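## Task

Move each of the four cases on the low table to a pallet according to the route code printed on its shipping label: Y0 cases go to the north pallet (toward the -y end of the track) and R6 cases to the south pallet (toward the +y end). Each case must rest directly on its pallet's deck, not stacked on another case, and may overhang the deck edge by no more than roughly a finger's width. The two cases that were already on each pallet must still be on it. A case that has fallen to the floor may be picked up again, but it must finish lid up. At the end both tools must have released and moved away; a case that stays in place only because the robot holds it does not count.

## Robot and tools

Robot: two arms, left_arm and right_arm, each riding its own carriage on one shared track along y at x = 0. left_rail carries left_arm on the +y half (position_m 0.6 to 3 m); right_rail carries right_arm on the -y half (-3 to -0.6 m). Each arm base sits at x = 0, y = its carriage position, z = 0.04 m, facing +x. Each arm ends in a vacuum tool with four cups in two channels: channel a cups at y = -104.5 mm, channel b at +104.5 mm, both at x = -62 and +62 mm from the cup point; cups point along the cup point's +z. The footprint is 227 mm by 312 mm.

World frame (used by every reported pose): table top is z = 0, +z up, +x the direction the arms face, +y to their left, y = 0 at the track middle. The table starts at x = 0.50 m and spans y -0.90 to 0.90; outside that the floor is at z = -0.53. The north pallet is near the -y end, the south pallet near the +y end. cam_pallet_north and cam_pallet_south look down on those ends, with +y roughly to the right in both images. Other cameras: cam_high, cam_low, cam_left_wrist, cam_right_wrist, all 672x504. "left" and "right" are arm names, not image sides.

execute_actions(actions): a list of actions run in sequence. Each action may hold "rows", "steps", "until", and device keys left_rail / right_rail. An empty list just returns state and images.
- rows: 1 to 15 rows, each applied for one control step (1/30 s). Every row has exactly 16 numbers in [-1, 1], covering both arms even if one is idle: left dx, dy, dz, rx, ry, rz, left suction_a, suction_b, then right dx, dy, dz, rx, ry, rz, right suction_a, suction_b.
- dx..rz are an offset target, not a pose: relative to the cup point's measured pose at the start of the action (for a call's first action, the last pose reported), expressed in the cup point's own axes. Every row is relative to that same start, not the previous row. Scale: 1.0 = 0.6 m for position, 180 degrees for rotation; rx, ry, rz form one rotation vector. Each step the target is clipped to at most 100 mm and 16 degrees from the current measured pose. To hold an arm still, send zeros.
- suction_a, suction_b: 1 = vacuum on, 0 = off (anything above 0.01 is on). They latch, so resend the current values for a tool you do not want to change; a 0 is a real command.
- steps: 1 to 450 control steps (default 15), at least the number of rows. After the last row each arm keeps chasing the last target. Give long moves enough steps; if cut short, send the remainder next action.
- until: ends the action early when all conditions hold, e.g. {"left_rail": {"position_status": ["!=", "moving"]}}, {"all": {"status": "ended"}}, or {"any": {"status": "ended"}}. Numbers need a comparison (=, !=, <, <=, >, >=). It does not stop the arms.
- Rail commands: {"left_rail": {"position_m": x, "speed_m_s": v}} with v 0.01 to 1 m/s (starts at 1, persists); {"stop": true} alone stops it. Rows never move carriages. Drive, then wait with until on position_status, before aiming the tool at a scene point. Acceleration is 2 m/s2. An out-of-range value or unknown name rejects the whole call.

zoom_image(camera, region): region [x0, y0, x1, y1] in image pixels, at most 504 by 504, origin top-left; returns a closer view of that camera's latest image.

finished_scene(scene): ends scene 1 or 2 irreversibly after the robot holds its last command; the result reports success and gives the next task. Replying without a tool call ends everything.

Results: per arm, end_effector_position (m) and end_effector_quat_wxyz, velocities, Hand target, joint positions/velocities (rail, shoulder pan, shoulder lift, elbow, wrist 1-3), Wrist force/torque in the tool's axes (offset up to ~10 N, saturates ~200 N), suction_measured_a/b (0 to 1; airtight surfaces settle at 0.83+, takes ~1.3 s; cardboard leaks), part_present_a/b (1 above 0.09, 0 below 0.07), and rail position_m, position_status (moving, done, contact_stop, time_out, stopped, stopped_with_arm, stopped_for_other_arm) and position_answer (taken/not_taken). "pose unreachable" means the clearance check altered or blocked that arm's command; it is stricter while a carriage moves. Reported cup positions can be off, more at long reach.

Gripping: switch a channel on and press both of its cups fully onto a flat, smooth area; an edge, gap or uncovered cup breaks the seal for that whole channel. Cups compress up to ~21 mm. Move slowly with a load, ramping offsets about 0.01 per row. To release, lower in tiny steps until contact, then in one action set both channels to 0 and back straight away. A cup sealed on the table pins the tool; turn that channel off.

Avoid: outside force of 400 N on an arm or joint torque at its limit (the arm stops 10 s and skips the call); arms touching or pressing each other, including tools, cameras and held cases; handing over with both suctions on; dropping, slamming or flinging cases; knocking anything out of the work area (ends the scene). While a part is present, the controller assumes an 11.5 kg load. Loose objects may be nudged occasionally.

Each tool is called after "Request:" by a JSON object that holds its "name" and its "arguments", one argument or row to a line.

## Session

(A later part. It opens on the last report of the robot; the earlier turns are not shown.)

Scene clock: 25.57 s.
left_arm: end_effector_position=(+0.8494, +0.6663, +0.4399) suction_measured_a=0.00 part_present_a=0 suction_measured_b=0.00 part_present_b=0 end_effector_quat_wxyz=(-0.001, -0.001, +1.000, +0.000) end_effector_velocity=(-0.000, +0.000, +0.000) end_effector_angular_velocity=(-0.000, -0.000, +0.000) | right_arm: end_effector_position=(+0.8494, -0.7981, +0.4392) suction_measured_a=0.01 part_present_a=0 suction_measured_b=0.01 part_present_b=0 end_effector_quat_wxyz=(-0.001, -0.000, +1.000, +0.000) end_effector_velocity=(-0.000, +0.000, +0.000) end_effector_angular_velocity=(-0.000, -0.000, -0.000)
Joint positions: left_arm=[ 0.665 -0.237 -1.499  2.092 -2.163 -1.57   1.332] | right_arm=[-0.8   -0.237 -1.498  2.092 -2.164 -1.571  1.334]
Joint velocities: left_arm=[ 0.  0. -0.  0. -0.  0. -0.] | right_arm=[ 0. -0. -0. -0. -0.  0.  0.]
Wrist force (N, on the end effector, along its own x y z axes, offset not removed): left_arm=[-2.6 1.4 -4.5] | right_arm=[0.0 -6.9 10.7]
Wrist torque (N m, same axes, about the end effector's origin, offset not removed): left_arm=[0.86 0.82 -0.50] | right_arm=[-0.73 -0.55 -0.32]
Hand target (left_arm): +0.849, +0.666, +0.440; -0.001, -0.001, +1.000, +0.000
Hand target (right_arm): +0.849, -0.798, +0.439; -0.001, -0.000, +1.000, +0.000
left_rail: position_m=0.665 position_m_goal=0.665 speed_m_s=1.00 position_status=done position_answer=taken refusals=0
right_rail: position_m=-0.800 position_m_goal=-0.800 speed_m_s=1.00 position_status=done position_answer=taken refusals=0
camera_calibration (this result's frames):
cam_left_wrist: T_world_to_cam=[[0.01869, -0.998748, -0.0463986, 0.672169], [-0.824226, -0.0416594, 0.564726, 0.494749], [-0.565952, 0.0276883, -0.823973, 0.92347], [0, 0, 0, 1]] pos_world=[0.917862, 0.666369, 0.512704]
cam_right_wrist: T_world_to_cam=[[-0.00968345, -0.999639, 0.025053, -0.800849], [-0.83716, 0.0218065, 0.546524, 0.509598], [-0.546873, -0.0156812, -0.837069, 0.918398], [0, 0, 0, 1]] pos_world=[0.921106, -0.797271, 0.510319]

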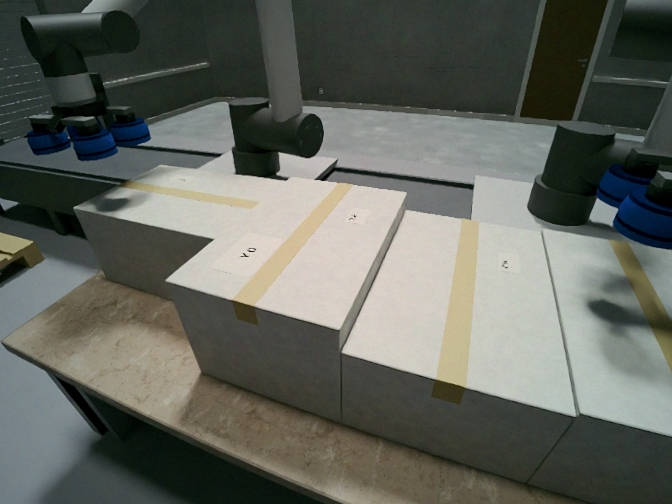

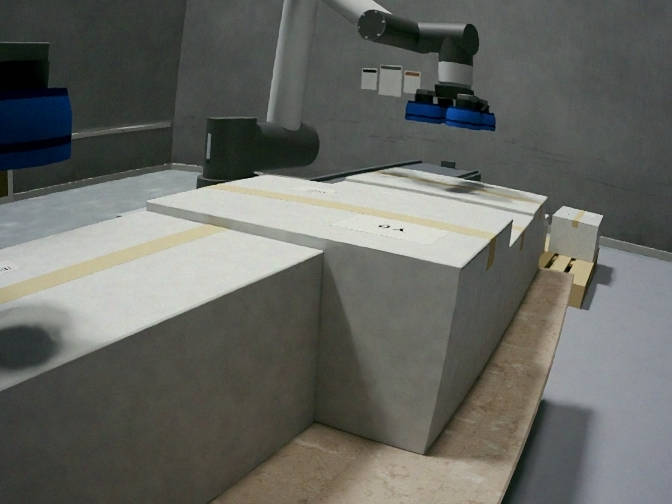

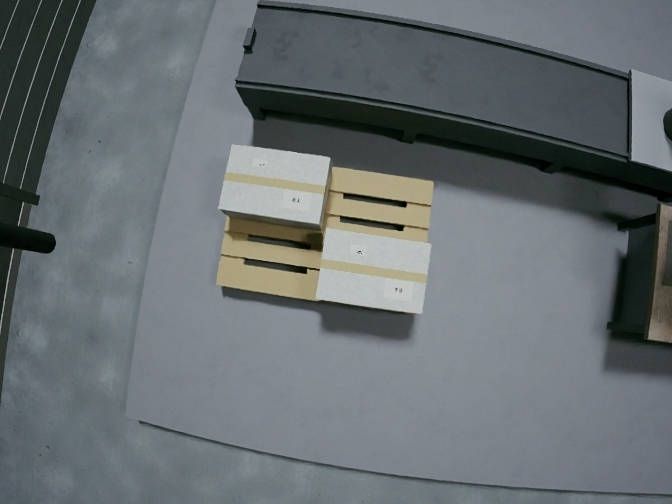

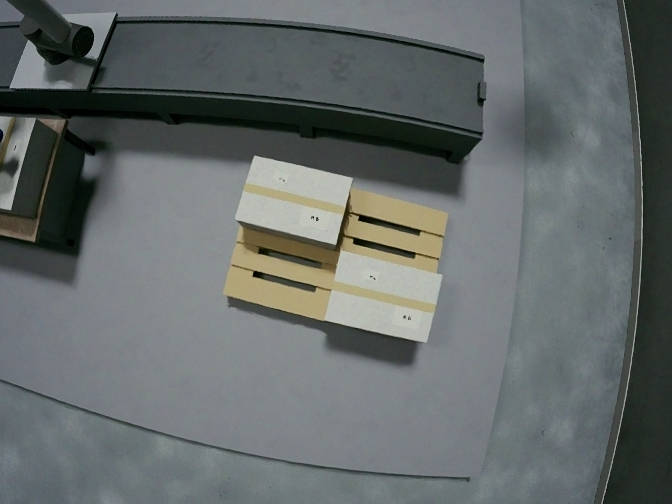

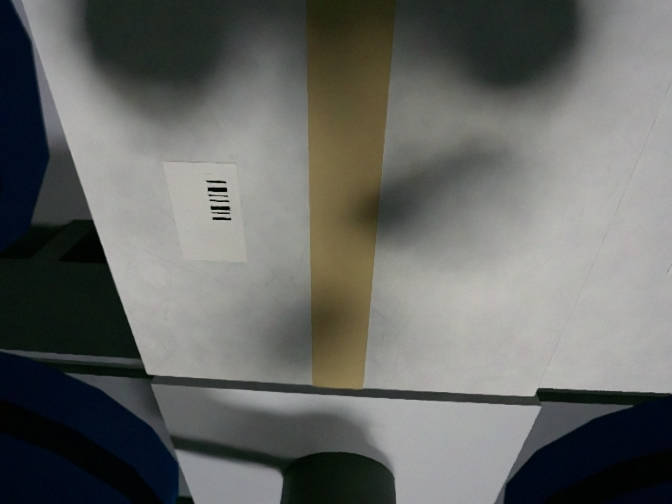

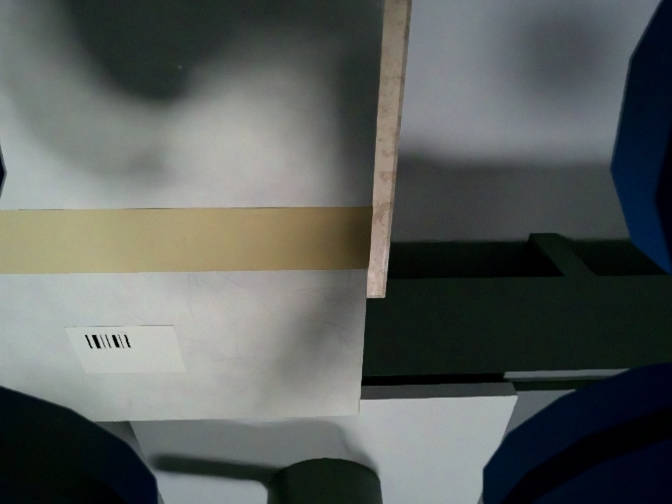

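Request:
{"name": "execute_actions", "arguments": {
  "actions": [
    {"rows": [
[0.002,-0.001,0.0003,0,0,-0.004,0,0, 0.002,0.0013,0.0003,0,0,-0.004,0,0],
[0.006,-0.003,0.001,0,0,-0.012,0,0, 0.006,0.004,0.001,0,0,-0.012,0,0],
[0.012,-0.006,0.002,0,0,-0.025,0,0, 0.012,0.008,0.002,0,0,-0.025,0,0],
[0.02,-0.010,0.003,0,0,-0.042,0,0, 0.02,0.013,0.003,0,0,-0.042,0,0],
[0.03,-0.0155,0.005,0,0,-0.063,0,0, 0.03,0.0196,0.005,0,0,-0.063,0,0],
[0.042,-0.022,0.007,0,0,-0.088,0,0, 0.042,0.027,0.007,0,0,-0.088,0,0],
[0.056,-0.029,0.009,0,0,-0.117,0,0, 0.056,0.037,0.009,0,0,-0.117,0,0],
[0.072,-0.037,0.011,0,0,-0.15,0,0, 0.072,0.047,0.011,0,0,-0.15,0,0],
[0.09,-0.046,0.014,0,0,-0.187,0,0, 0.09,0.059,0.014,0,0,-0.187,0,0],
[0.11,-0.057,0.017,0,0,-0.228,0,0, 0.11,0.072,0.017,0,0,-0.228,0,0],
[0.132,-0.068,0.021,0,0,-0.27,0,0, 0.132,0.086,0.021,0,0,-0.27,0,0],
[0.156,-0.081,0.025,0,0,-0.315,0,0, 0.156,0.102,0.025,0,0,-0.315,0,0],
[0.182,-0.094,0.029,0,0,-0.36,0,0, 0.182,0.119,0.029,0,0,-0.36,0,0],
[0.21,-0.108,0.033,0,0,-0.41,0,0, 0.21,0.137,0.033,0,0,-0.41,0,0],
[0.633,-0.327,0.1,0,0,-0.995,0,0, 0.633,0.413,0.1,0,0,-0.995,0,0]], "steps": 42}
  ]
}}

Scene clock: 32.77 s.
left_arm: end_effector_position=(+0.4798, +0.4764, +0.3784) suction_measured_a=0.00 part_present_a=0 suction_measured_b=0.00 part_present_b=0 end_effector_quat_wxyz=(-0.061, -0.639, +0.767, -0.015) end_effector_velocity=(-0.072, -0.048, +0.008) end_effector_angular_velocity=(+0.030, +0.096, +1.177) | right_arm: end_effector_position=(+0.4775, -0.5576, +0.3780) suction_measured_a=0.01 part_present_a=0 suction_measured_b=0.01 part_present_b=0 end_effector_quat_wxyz=(+0.017, +0.720, -0.694, +0.007) end_effector_velocity=(-0.066, +0.051, +0.008) end_effector_angular_velocity=(-0.023, +0.009, +1.246)
Joint positions: left_arm=[ 0.665 -0.7   -1.874  2.515 -2.22  -1.695 -0.52 ] | right_arm=[-0.8    0.103 -1.851  2.492 -2.195 -1.603  0.067]
Joint velocities: left_arm=[ 0.    -0.154 -0.107  0.068 -0.036 -0.028 -1.342] | right_arm=[ 0.     0.139 -0.068  0.033  0.01  -0.041 -1.107]
Wrist force (N, on the end effector, along its own x y z axes, offset not removed): left_arm=[0.8 0.5 -0.7] | right_arm=[0.5 0.2 4.2]
Wrist torque (N m, same axes, about the end effector's origin, offset not removed): left_arm=[0.85 0.33 -0.62] | right_arm=[0.24 -0.73 -0.35]
Hand target (left_arm): +0.471, +0.471, +0.379; -0.063, -0.716, +0.696, -0.013
Hand target (right_arm): +0.469, -0.551, +0.379; +0.019, +0.790, -0.613, +0.009
Off the commanded pose (left_arm): 0.012 m, 100 deg; orientation clipped at the last step of the last action.
Off the commanded pose (right_arm): 0.011 m, 87 deg; orientation clipped at the last step of the last action.
left_rail: position_m=0.665 position_m_goal=0.665 speed_m_s=1.00 position_status=done position_answer=taken refusals=0
right_rail: position_m=-0.800 position_m_goal=-0.800 speed_m_s=1.00 position_status=done position_answer=taken refusals=0
camera_calibration (this result's frames):
cam_left_wrist: T_world_to_cam=[[0.980199, -0.170036, -0.101475, -0.348638], [-0.064136, -0.757464, 0.649719, 0.161087], [-0.187339, -0.630346, -0.753371, 0.773989], [0, 0, 0, 1]] pos_world=[0.497065, 0.550617, 0.443061]
cam_right_wrist: T_world_to_cam=[[0.999571, 0.0270387, 0.0112268, -0.466698], [0.0157249, -0.8193, 0.573149, -0.659974], [0.0246953, -0.572727, -0.819374, 0.0773455], [0, 0, 0, 1]] pos_world=[0.474966, -0.4838, 0.446878]

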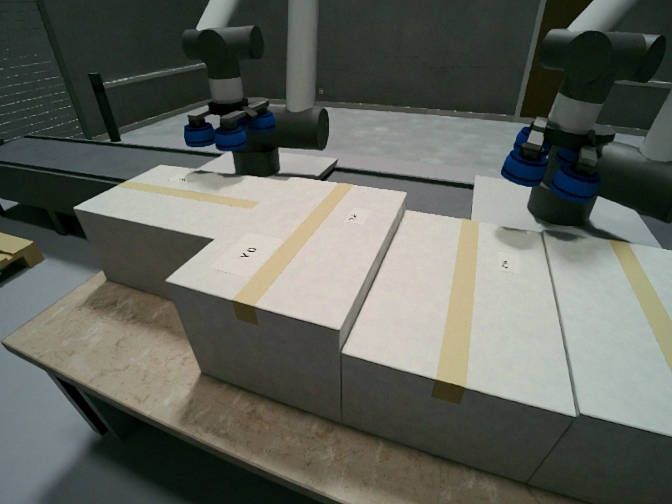

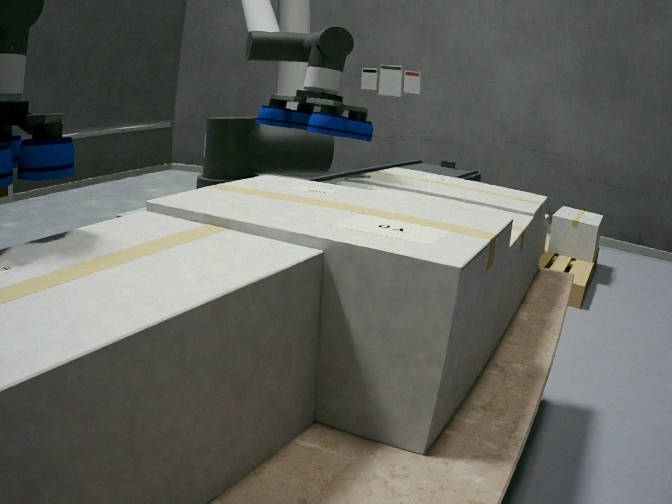

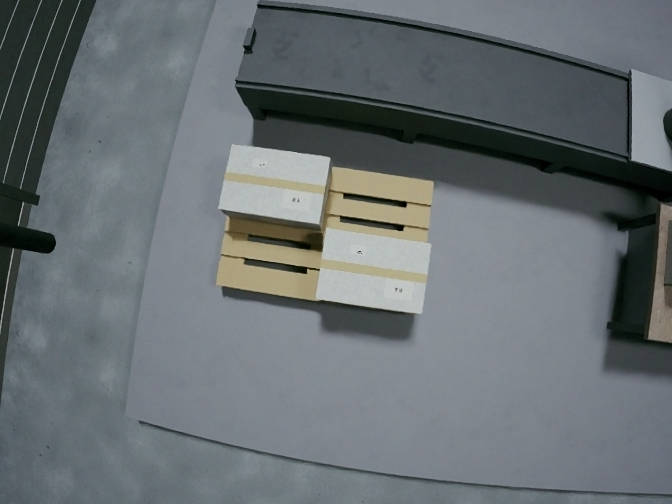

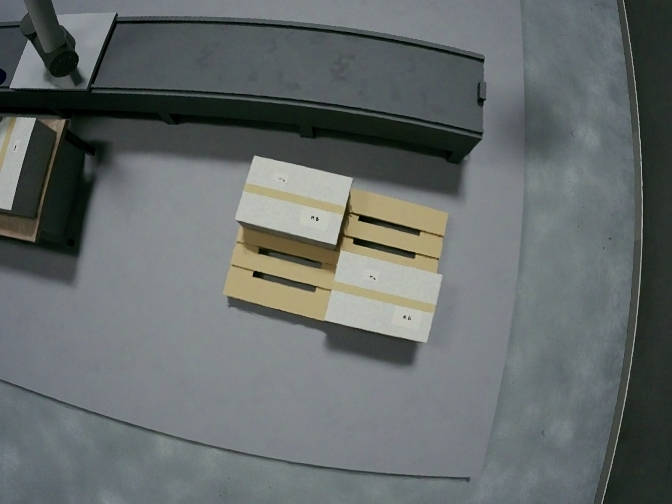

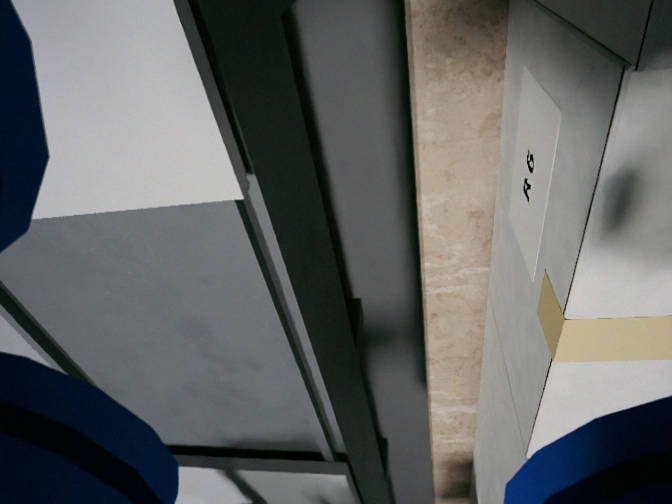

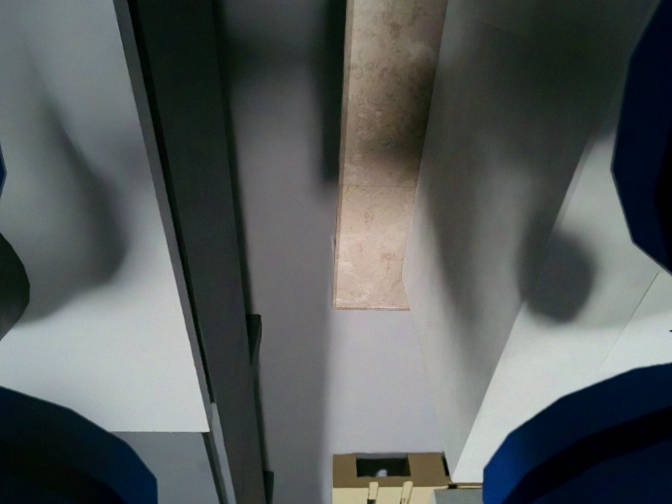

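Request:
{"name": "execute_actions", "arguments": {
  "actions": [
    {"left_rail": {"position_m": 1.04}, "right_rail": {"position_m": -0.6}, "steps": 1}
  ]
}}

Scene clock: 33.43 s.
left_arm: end_effector_position=(+0.4707, +0.4705, +0.3795) suction_measured_a=0.00 part_present_a=0 suction_measured_b=0.00 part_present_b=0 end_effector_quat_wxyz=(+0.063, +0.715, -0.696, +0.013) end_effector_velocity=(-0.002, +0.003, +0.001) end_effector_angular_velocity=(-0.006, -0.005, +0.035) | right_arm: end_effector_position=(+0.4693, -0.5513, +0.3791) suction_measured_a=0.01 part_present_a=0 suction_measured_b=0.01 part_present_b=0 end_effector_quat_wxyz=(+0.019, +0.790, -0.613, +0.009) end_effector_velocity=(-0.002, +0.002, -0.000) end_effector_angular_velocity=(-0.010, -0.003, +0.047)
Joint positions: left_arm=[ 0.665 -0.72  -1.888  2.524 -2.227 -1.698 -0.749] | right_arm=[-0.8    0.122 -1.859  2.496 -2.195 -1.61  -0.129]
Joint velocities: left_arm=[ 0.006 -0.006 -0.006  0.006 -0.013  0.    -0.041] | right_arm=[ 0.002  0.007 -0.001  0.002 -0.005 -0.01  -0.04 ]
Wrist force (N, on the end effector, along its own x y z axes, offset not removed): left_arm=[2.0 0.1 0.0] | right_arm=[-2.0 0.3 8.5]
Wrist torque (N m, same axes, about the end effector's origin, offset not removed): left_arm=[0.78 0.16 -0.56] | right_arm=[0.20 -0.26 -0.24]
Hand target (left_arm): +0.470, +0.472, +0.380; +0.062, +0.797, -0.600, +0.010
Hand target (right_arm): +0.469, -0.549, +0.379; +0.021, +0.861, -0.508, +0.011
Off the commanded pose (left_arm): 0.001 m, 88 deg; orientation clipped at the last step of the last action.
Off the commanded pose (right_arm): 0.001 m, 75 deg; orientation clipped at the last step of the last action.
left_rail: position_m=0.665 position_m_goal=1.040 speed_m_s=1.00 position_status=moving position_answer=taken refusals=0
right_rail: position_m=-0.800 position_m_goal=-0.600 speed_m_s=1.00 position_status=moving position_answer=taken refusals=0
camera_calibration (this result's frames):
cam_left_wrist: T_world_to_cam=[[0.992248, 0.0359947, -0.118946, -0.436615], [0.10471, -0.757639, 0.64422, 0.0780192], [-0.0669296, -0.651681, -0.755535, 0.723543], [0, 0, 0, 1]] pos_world=[0.473488, 0.546345, 0.444466]
cam_right_wrist: T_world_to_cam=[[0.970991, 0.238982, 0.00799506, -0.327196], [0.190842, -0.794675, 0.576256, -0.72508], [0.144068, -0.558013, -0.81723, 0.033316], [0, 0, 0, 1]] pos_world=[0.451281, -0.479418, 0.447674]

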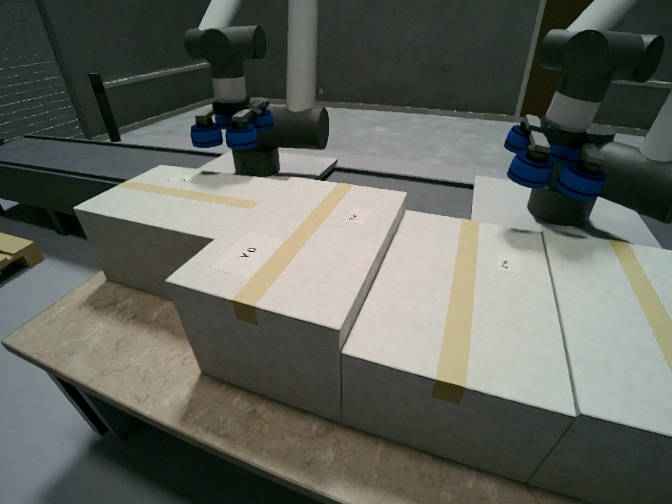

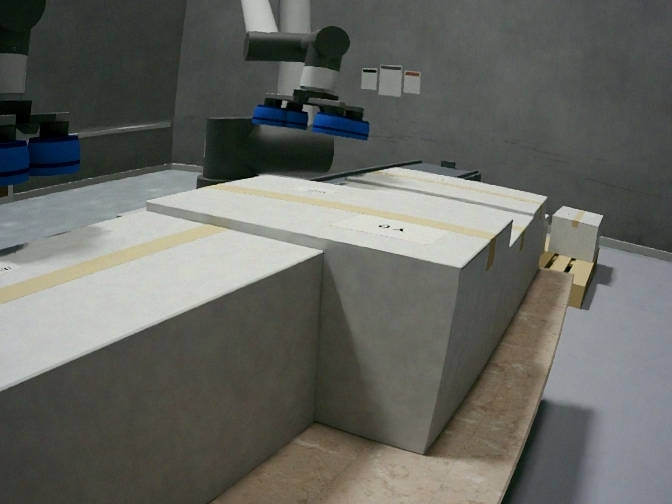

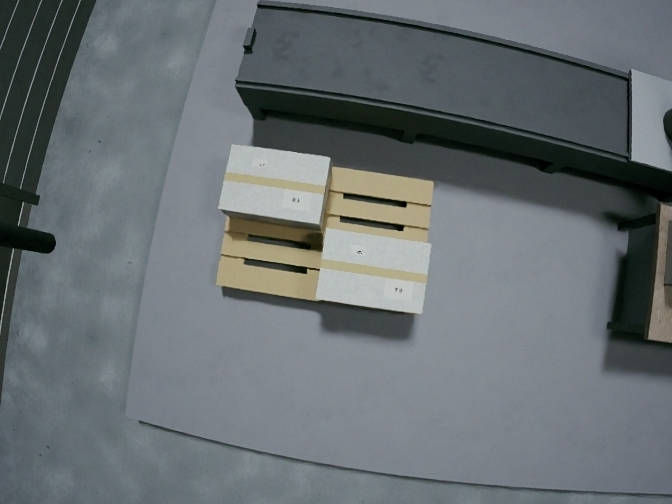

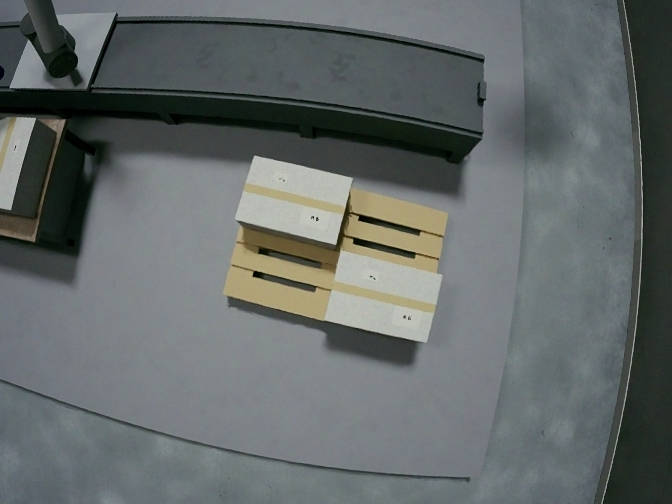

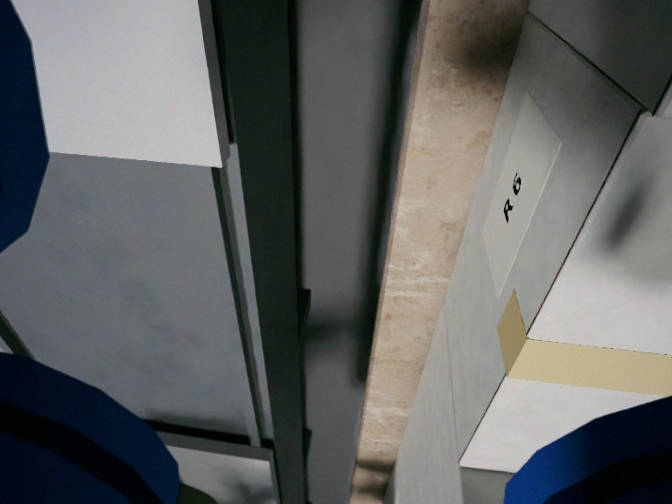

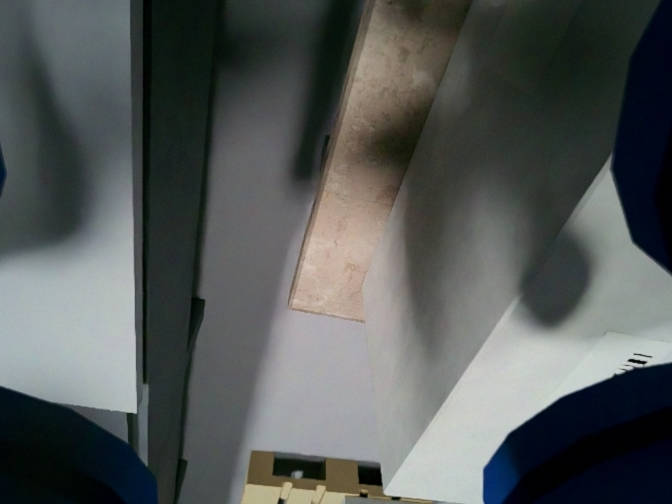

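Request:
{"name": "execute_actions", "arguments": {
  "actions": []
}}

Scene clock: 34.33 s.
left_arm: end_effector_position=(+0.4702, +0.8454, +0.3797) suction_measured_a=0.00 part_present_a=0 suction_measured_b=0.00 part_present_b=0 end_effector_quat_wxyz=(+0.062, +0.797, -0.600, +0.010) end_effector_velocity=(-0.000, -0.000, +0.000) end_effector_angular_velocity=(-0.000, -0.000, +0.001) | right_arm: end_effector_position=(+0.4691, -0.3510, +0.3793) suction_measured_a=0.01 part_present_a=0 suction_measured_b=0.01 part_present_b=0 end_effector_quat_wxyz=(+0.021, +0.861, -0.508, +0.011) end_effector_velocity=(+0.000, +0.000, +0.000) end_effector_angular_velocity=(+0.000, +0.000, +0.002)
Joint positions: left_arm=[ 1.04  -0.725 -1.893  2.529 -2.237 -1.693 -1.006] | right_arm=[-0.6    0.127 -1.86   2.498 -2.201 -1.618 -0.377]
Joint velocities: left_arm=[ 0.    -0.001 -0.     0.    -0.     0.    -0.002] | right_arm=[ 0.     0.    -0.     0.    -0.    -0.    -0.002]
Wrist force (N, on the end effector, along its own x y z axes, offset not removed): left_arm=[-0.2 -1.5 -0.6] | right_arm=[0.0 -4.0 8.5]
Wrist torque (N m, same axes, about the end effector's origin, offset not removed): left_arm=[0.61 0.43 -0.46] | right_arm=[-0.46 -0.50 -0.44]
Hand target (left_arm): +0.470, +0.845, +0.380; +0.062, +0.797, -0.600, +0.010
Hand target (right_arm): +0.469, -0.351, +0.379; +0.021, +0.861, -0.508, +0.011
Off the commanded pose (left_arm): 0.001 m, 73 deg; orientation clipped at the last step of the last action.
Off the commanded pose (right_arm): 0.001 m, 60 deg; orientation clipped at the last step of the last action.
left_rail: position_m=1.040 position_m_goal=1.040 speed_m_s=1.00 position_status=done position_answer=taken refusals=0
right_rail: position_m=-0.600 position_m_goal=-0.600 speed_m_s=1.00 position_status=done position_answer=taken refusals=0
camera_calibration (this result's frames):
cam_left_wrist: T_world_to_cam=[[0.949954, 0.282432, -0.133488, -0.632536], [0.30123, -0.714993, 0.630909, 0.238605], [0.082746, -0.639545, -0.764287, 0.890781], [0, 0, 0, 1]] pos_world=[0.455296, 0.918943, 0.445839]
cam_right_wrist: T_world_to_cam=[[0.880086, 0.47481, 0.00175367, -0.247093], [0.386186, -0.717956, 0.579137, -0.631758], [0.276239, -0.509013, -0.815228, 0.0997384], [0, 0, 0, 1]] pos_world=[0.433888, -0.285484, 0.447617]

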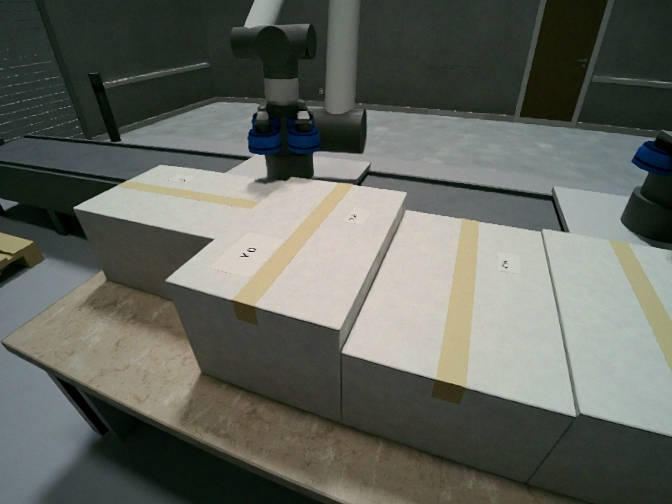

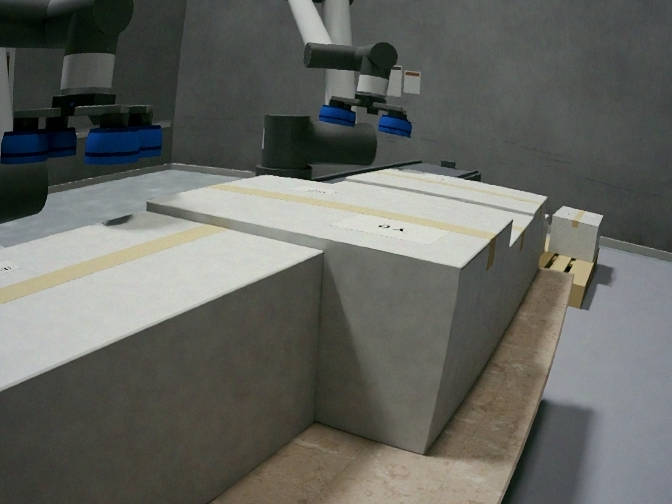

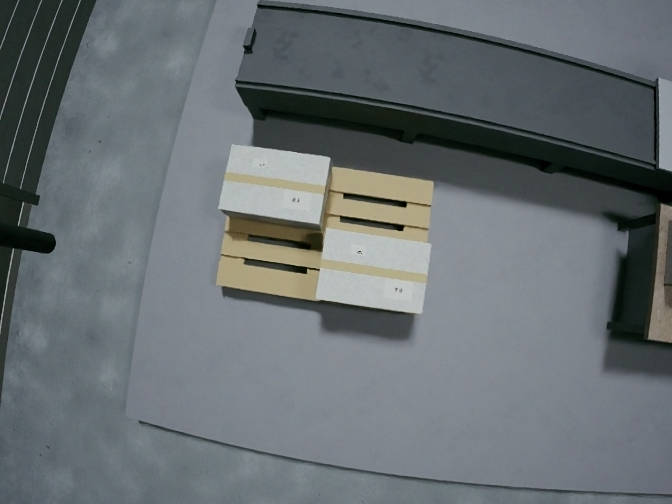

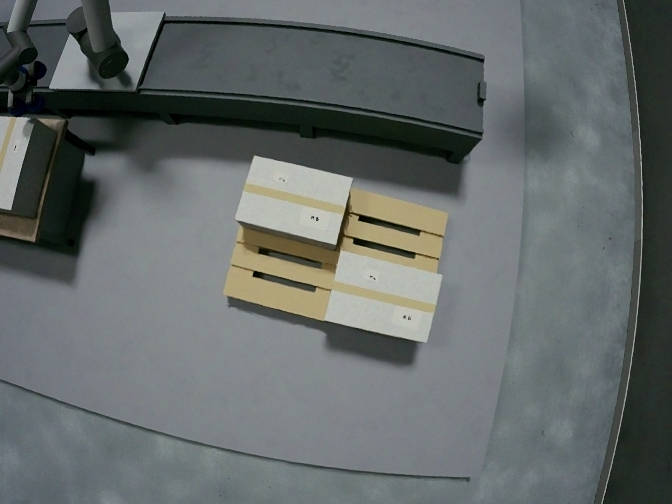

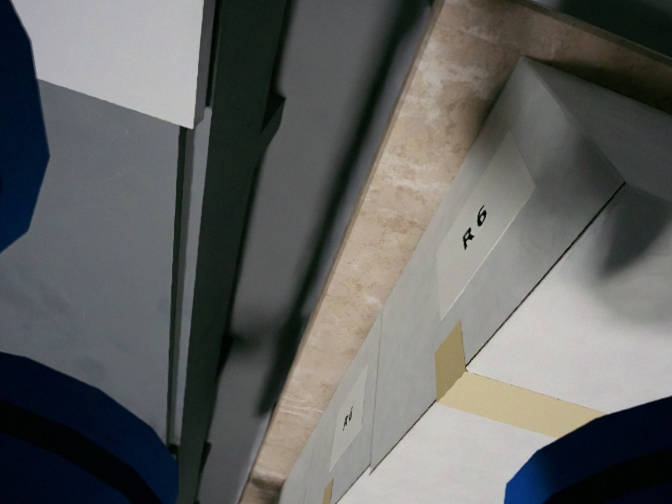

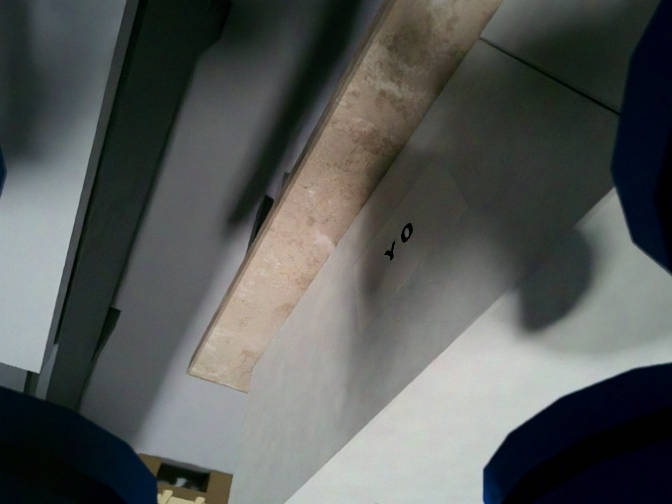

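Request:
{"name": "execute_actions", "arguments": {
  "actions": [
    {"left_rail": {"position_m": 0.8646}, "right_rail": {"position_m": -0.792}, "rows": [
[0.0005,-0.002,0.0003,0.0004,-0.0001,-0.004,0,0, 0.0007,-0.0014,0.0003,0,0,0.001,0,0],
[0.0016,-0.0059,0.0009,0.001,-0.0002,-0.010,0,0, 0.0022,-0.0041,0.0009,0,-0.0002,0.003,0,0],
[0.0031,-0.0118,0.0018,0.002,-0.0003,-0.018,0,0, 0.0045,-0.0083,0.0018,0.0001,-0.0005,0.006,0,0],
[0.0051,-0.0189,0.0029,0.003,-0.0005,-0.029,0,0, 0.0072,-0.0134,0.0029,0.0003,-0.0009,0.010,0,0],
[0.0077,-0.0287,0.0045,0.0042,-0.0007,-0.041,0,0, 0.011,-0.0203,0.0044,0.0004,-0.0013,0.015,0,0],
[0.0106,-0.0398,0.0062,0.0057,-0.0009,-0.055,0,0, 0.0152,-0.0281,0.0061,0.0006,-0.0018,0.021,0,0],
[0.0143,-0.0535,0.0083,0.0072,-0.0012,-0.070,0,0, 0.0204,-0.0378,0.0083,0.0007,-0.0025,0.028,0,0],
[0.0183,-0.0685,0.0106,0.0087,-0.0014,-0.084,0,0, 0.0261,-0.0483,0.0106,0.001,-0.0032,0.036,0,0],
[0.023,-0.0862,0.0134,0.0102,-0.0016,-0.098,0,0, 0.0329,-0.0608,0.0133,0.0012,-0.0039,0.044,0,0],
[0.0281,-0.1051,0.0163,0.0117,-0.0019,-0.113,0,0, 0.0401,-0.0741,0.0162,0.0014,-0.0047,0.053,0,0],
[0.0336,-0.126,0.0195,0.0131,-0.0021,-0.127,0,0, 0.048,-0.0889,0.0194,0.0016,-0.0055,0.062,0,0],
[0.0397,-0.1488,0.0231,0.0146,-0.0023,-0.141,0,0, 0.0567,-0.105,0.023,0.0019,-0.0062,0.071,0,0],
[0.0464,-0.1736,0.0269,0.0161,-0.0026,-0.156,0,0, 0.0662,-0.1225,0.0268,0.0021,-0.007,0.080,0,0],
[0.0535,-0.2004,0.0311,0.0178,-0.0029,-0.172,0,0, 0.0764,-0.1413,0.0309,0.0024,-0.0078,0.089,0,0],
[0.1743,-0.6528,0.1012,0.0424,-0.0068,-0.4101,0,0, 0.2489,-0.4604,0.1007,0.0044,-0.0146,0.166,0,0]], "steps": 37}
  ]
}}

Scene clock: 44.13 s.
left_arm: end_effector_position=(+0.8404, +0.6718, +0.3031) suction_measured_a=0.00 part_present_a=0 suction_measured_b=0.00 part_present_b=0 end_effector_quat_wxyz=(+0.005, +1.000, -0.030, +0.002) end_effector_velocity=(+0.225, -0.017, -0.059) end_effector_angular_velocity=(+0.064, +0.024, +0.457) | right_arm: end_effector_position=(+0.7753, -0.5440, +0.3208) suction_measured_a=0.01 part_present_a=0 suction_measured_b=0.01 part_present_b=0 end_effector_quat_wxyz=(-0.000, +0.701, -0.713, +0.000) end_effector_velocity=(+0.062, +0.008, -0.016) end_effector_angular_velocity=(-0.002, +0.001, -0.013)
Joint positions: left_arm=[ 0.864 -0.458 -1.364  2.178 -2.393 -1.578 -1.97 ] | right_arm=[-0.792  0.06  -1.431  2.228 -2.368 -1.571  0.076]
Joint velocities: left_arm=[ 0.     0.083  0.285 -0.283  0.046  0.05  -0.374] | right_arm=[ 0.     0.006  0.082 -0.07  -0.011 -0.002  0.018]
Wrist force (N, on the end effector, along its own x y z axes, offset not removed): left_arm=[6.1 -1.4 -0.4] | right_arm=[-0.5 -3.4 8.9]
Wrist torque (N m, same axes, about the end effector's origin, offset not removed): left_arm=[0.56 -0.24 -0.52] | right_arm=[-0.16 -0.36 -0.33]
Hand target (left_arm): +0.869, +0.670, +0.295; +0.001, +1.000, -0.001, +0.000
Hand target (right_arm): +0.783, -0.543, +0.319; -0.000, +0.701, -0.713, +0.000
Off the commanded pose (left_arm): 0.032 m, 3 deg.
Off the commanded pose (right_arm): 0.008 m, 0 deg.
left_rail: position_m=0.864 position_m_goal=0.865 speed_m_s=1.00 position_status=done position_answer=taken refusals=0
right_rail: position_m=-0.792 position_m_goal=-0.792 speed_m_s=1.00 position_status=done position_answer=taken refusals=0
camera_calibration (this result's frames):
cam_left_wrist: T_world_to_cam=[[0.0421683, 0.997584, -0.055201, -0.686713], [0.823422, -0.00340841, 0.56742, -0.846389], [0.565861, -0.0693808, -0.821576, -0.0811347], [0, 0, 0, 1]] pos_world=[0.771803, 0.67654, 0.375692]
cam_right_wrist: T_world_to_cam=[[0.999315, -0.025898, 0.0264516, -0.797543], [-0.0361326, -0.837789, 0.544797, -0.581426], [0.00805171, -0.545379, -0.838151, 0.0647112], [0, 0, 0, 1]] pos_world=[0.775467, -0.472475, 0.392093]

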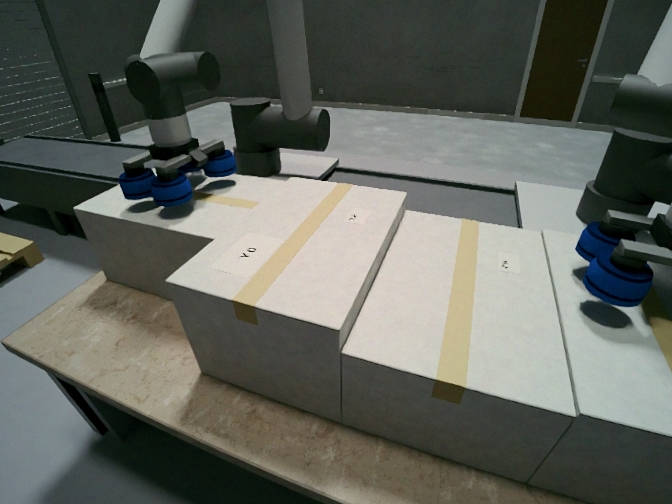

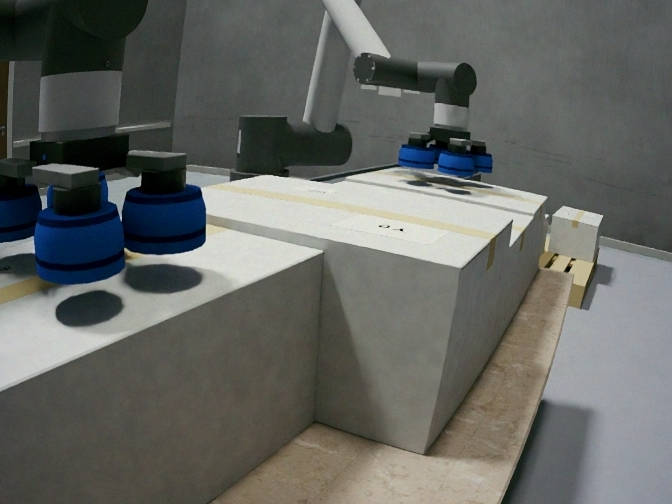

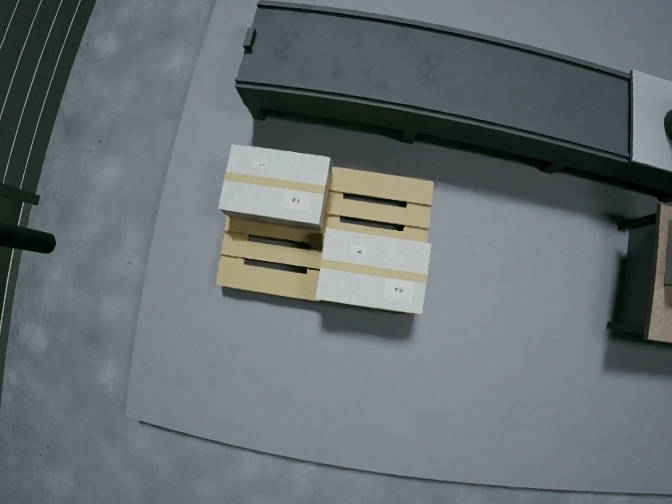

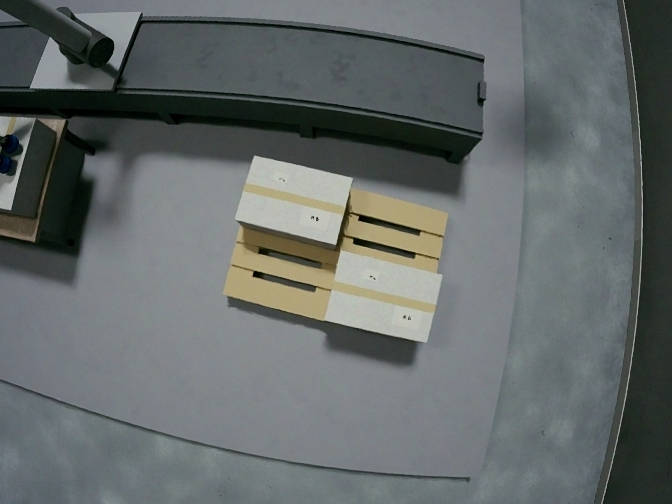

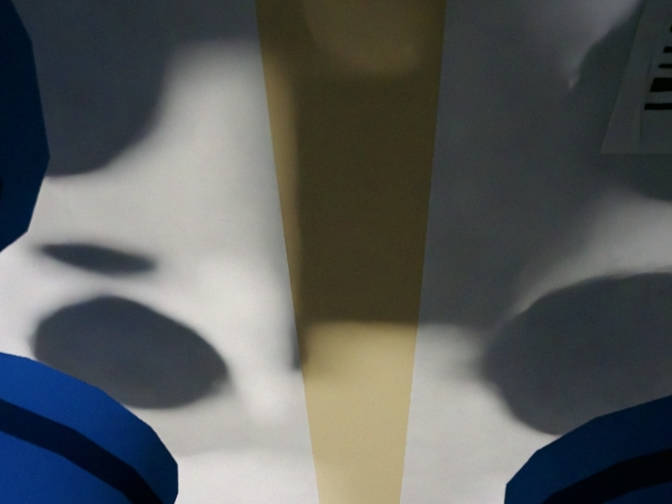

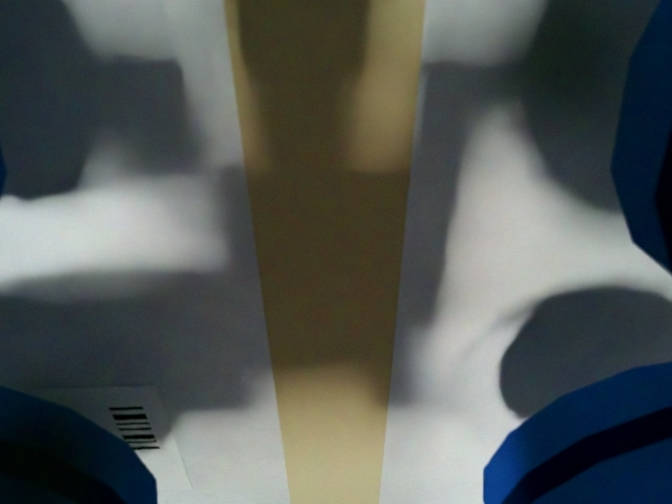

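Request:
{"name": "execute_actions", "arguments": {
  "actions": []
}}

Scene clock: 44.47 s.
left_arm: end_effector_position=(+0.8672, +0.6697, +0.2960) suction_measured_a=0.00 part_present_a=0 suction_measured_b=0.00 part_present_b=0 end_effector_quat_wxyz=(+0.001, +1.000, -0.003, +0.001) end_effector_velocity=(+0.015, -0.001, -0.004) end_effector_angular_velocity=(+0.005, +0.002, +0.030) | right_arm: end_effector_position=(+0.7824, -0.5431, +0.3190) suction_measured_a=0.01 part_present_a=0 suction_measured_b=0.01 part_present_b=0 end_effector_quat_wxyz=(-0.000, +0.701, -0.713, +0.000) end_effector_velocity=(+0.004, +0.001, -0.001) end_effector_angular_velocity=(-0.000, +0.000, -0.001)
Joint positions: left_arm=[ 0.864 -0.449 -1.33   2.144 -2.386 -1.572 -2.013] | right_arm=[-0.792  0.061 -1.422  2.22  -2.369 -1.571  0.078]
Joint velocities: left_arm=[ 0.     0.005  0.019 -0.02   0.004  0.003 -0.024] | right_arm=[ 0.     0.     0.005 -0.005 -0.001 -0.     0.001]
Wrist force (N, on the end effector, along its own x y z axes, offset not removed): left_arm=[2.2 0.1 -4.7] | right_arm=[1.8 -2.4 12.1]
Wrist torque (N m, same axes, about the end effector's origin, offset not removed): left_arm=[0.81 0.16 -0.48] | right_arm=[-0.26 -0.74 -0.31]
Hand target (left_arm): +0.869, +0.670, +0.295; +0.001, +1.000, -0.001, +0.000
Hand target (right_arm): +0.783, -0.543, +0.319; -0.000, +0.701, -0.713, +0.000
Off the commanded pose (left_arm): 0.004 m, 0 deg.
Off the commanded pose (right_arm): 0.001 m, 0 deg.
left_rail: position_m=0.864 position_m_goal=0.865 speed_m_s=1.00 position_status=done position_answer=taken refusals=0
right_rail: position_m=-0.792 position_m_goal=-0.792 speed_m_s=1.00 position_status=done position_answer=taken refusals=0
camera_calibration (this result's frames):
cam_left_wrist: T_world_to_cam=[[-0.011153, 0.998815, -0.0473778, -0.64296], [0.824398, 0.0359992, 0.564865, -0.890892], [0.565901, -0.0327582, -0.823822, -0.126156], [0, 0, 0, 1]] pos_world=[0.79867, 0.670137, 0.368841]
cam_right_wrist: T_world_to_cam=[[0.999278, -0.0272945, 0.0264417, -0.80532], [-0.0372998, -0.837597, 0.545014, -0.578467], [0.00727158, -0.545607, -0.83801, 0.0640951], [0, 0, 0, 1]] pos_world=[0.782696, -0.471532, 0.390279]

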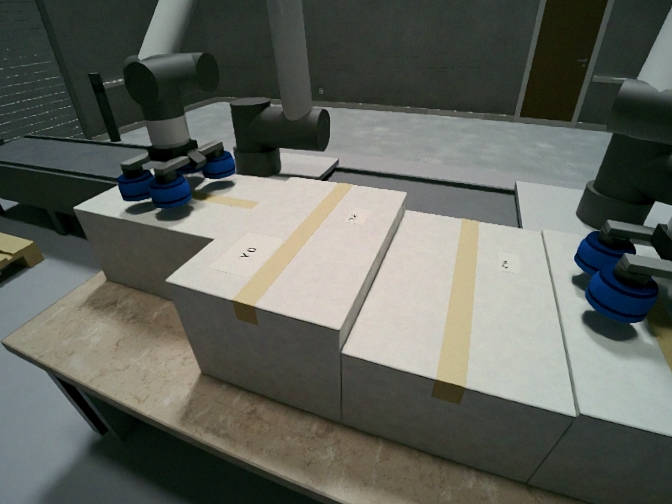

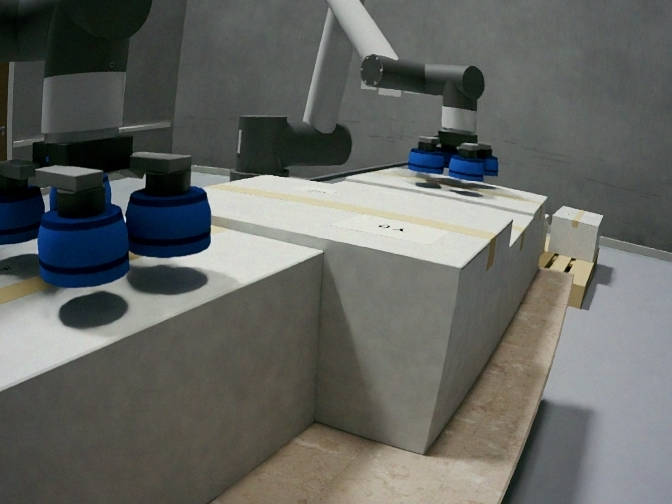

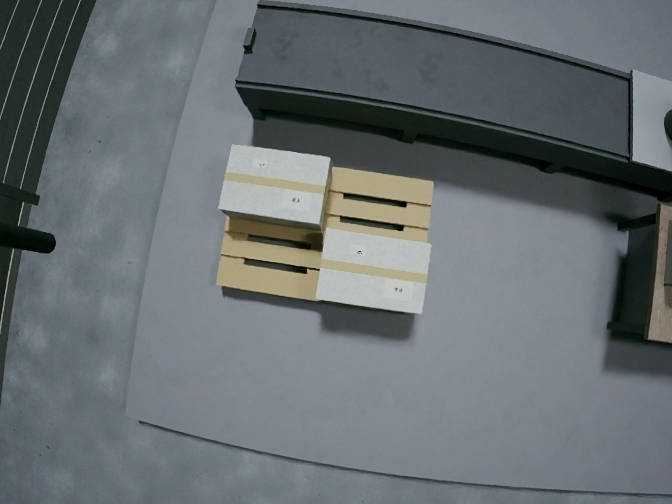

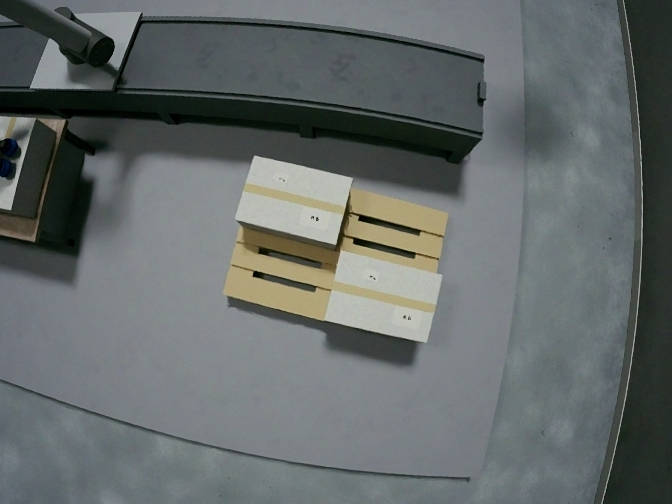

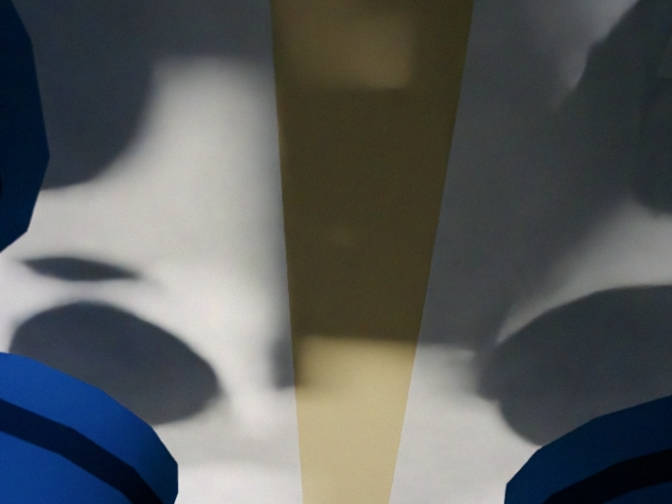

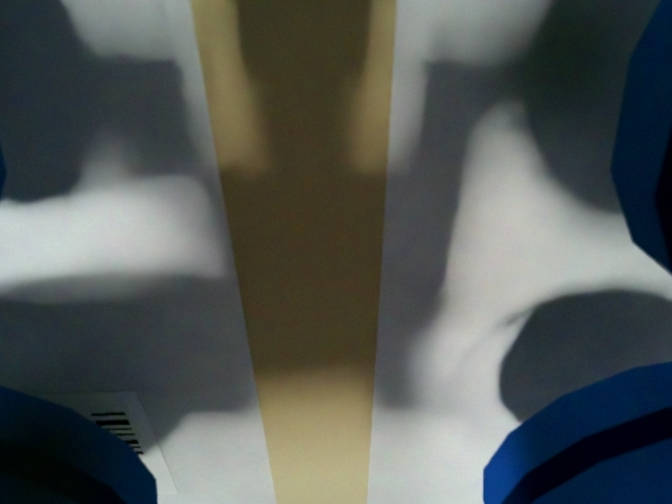

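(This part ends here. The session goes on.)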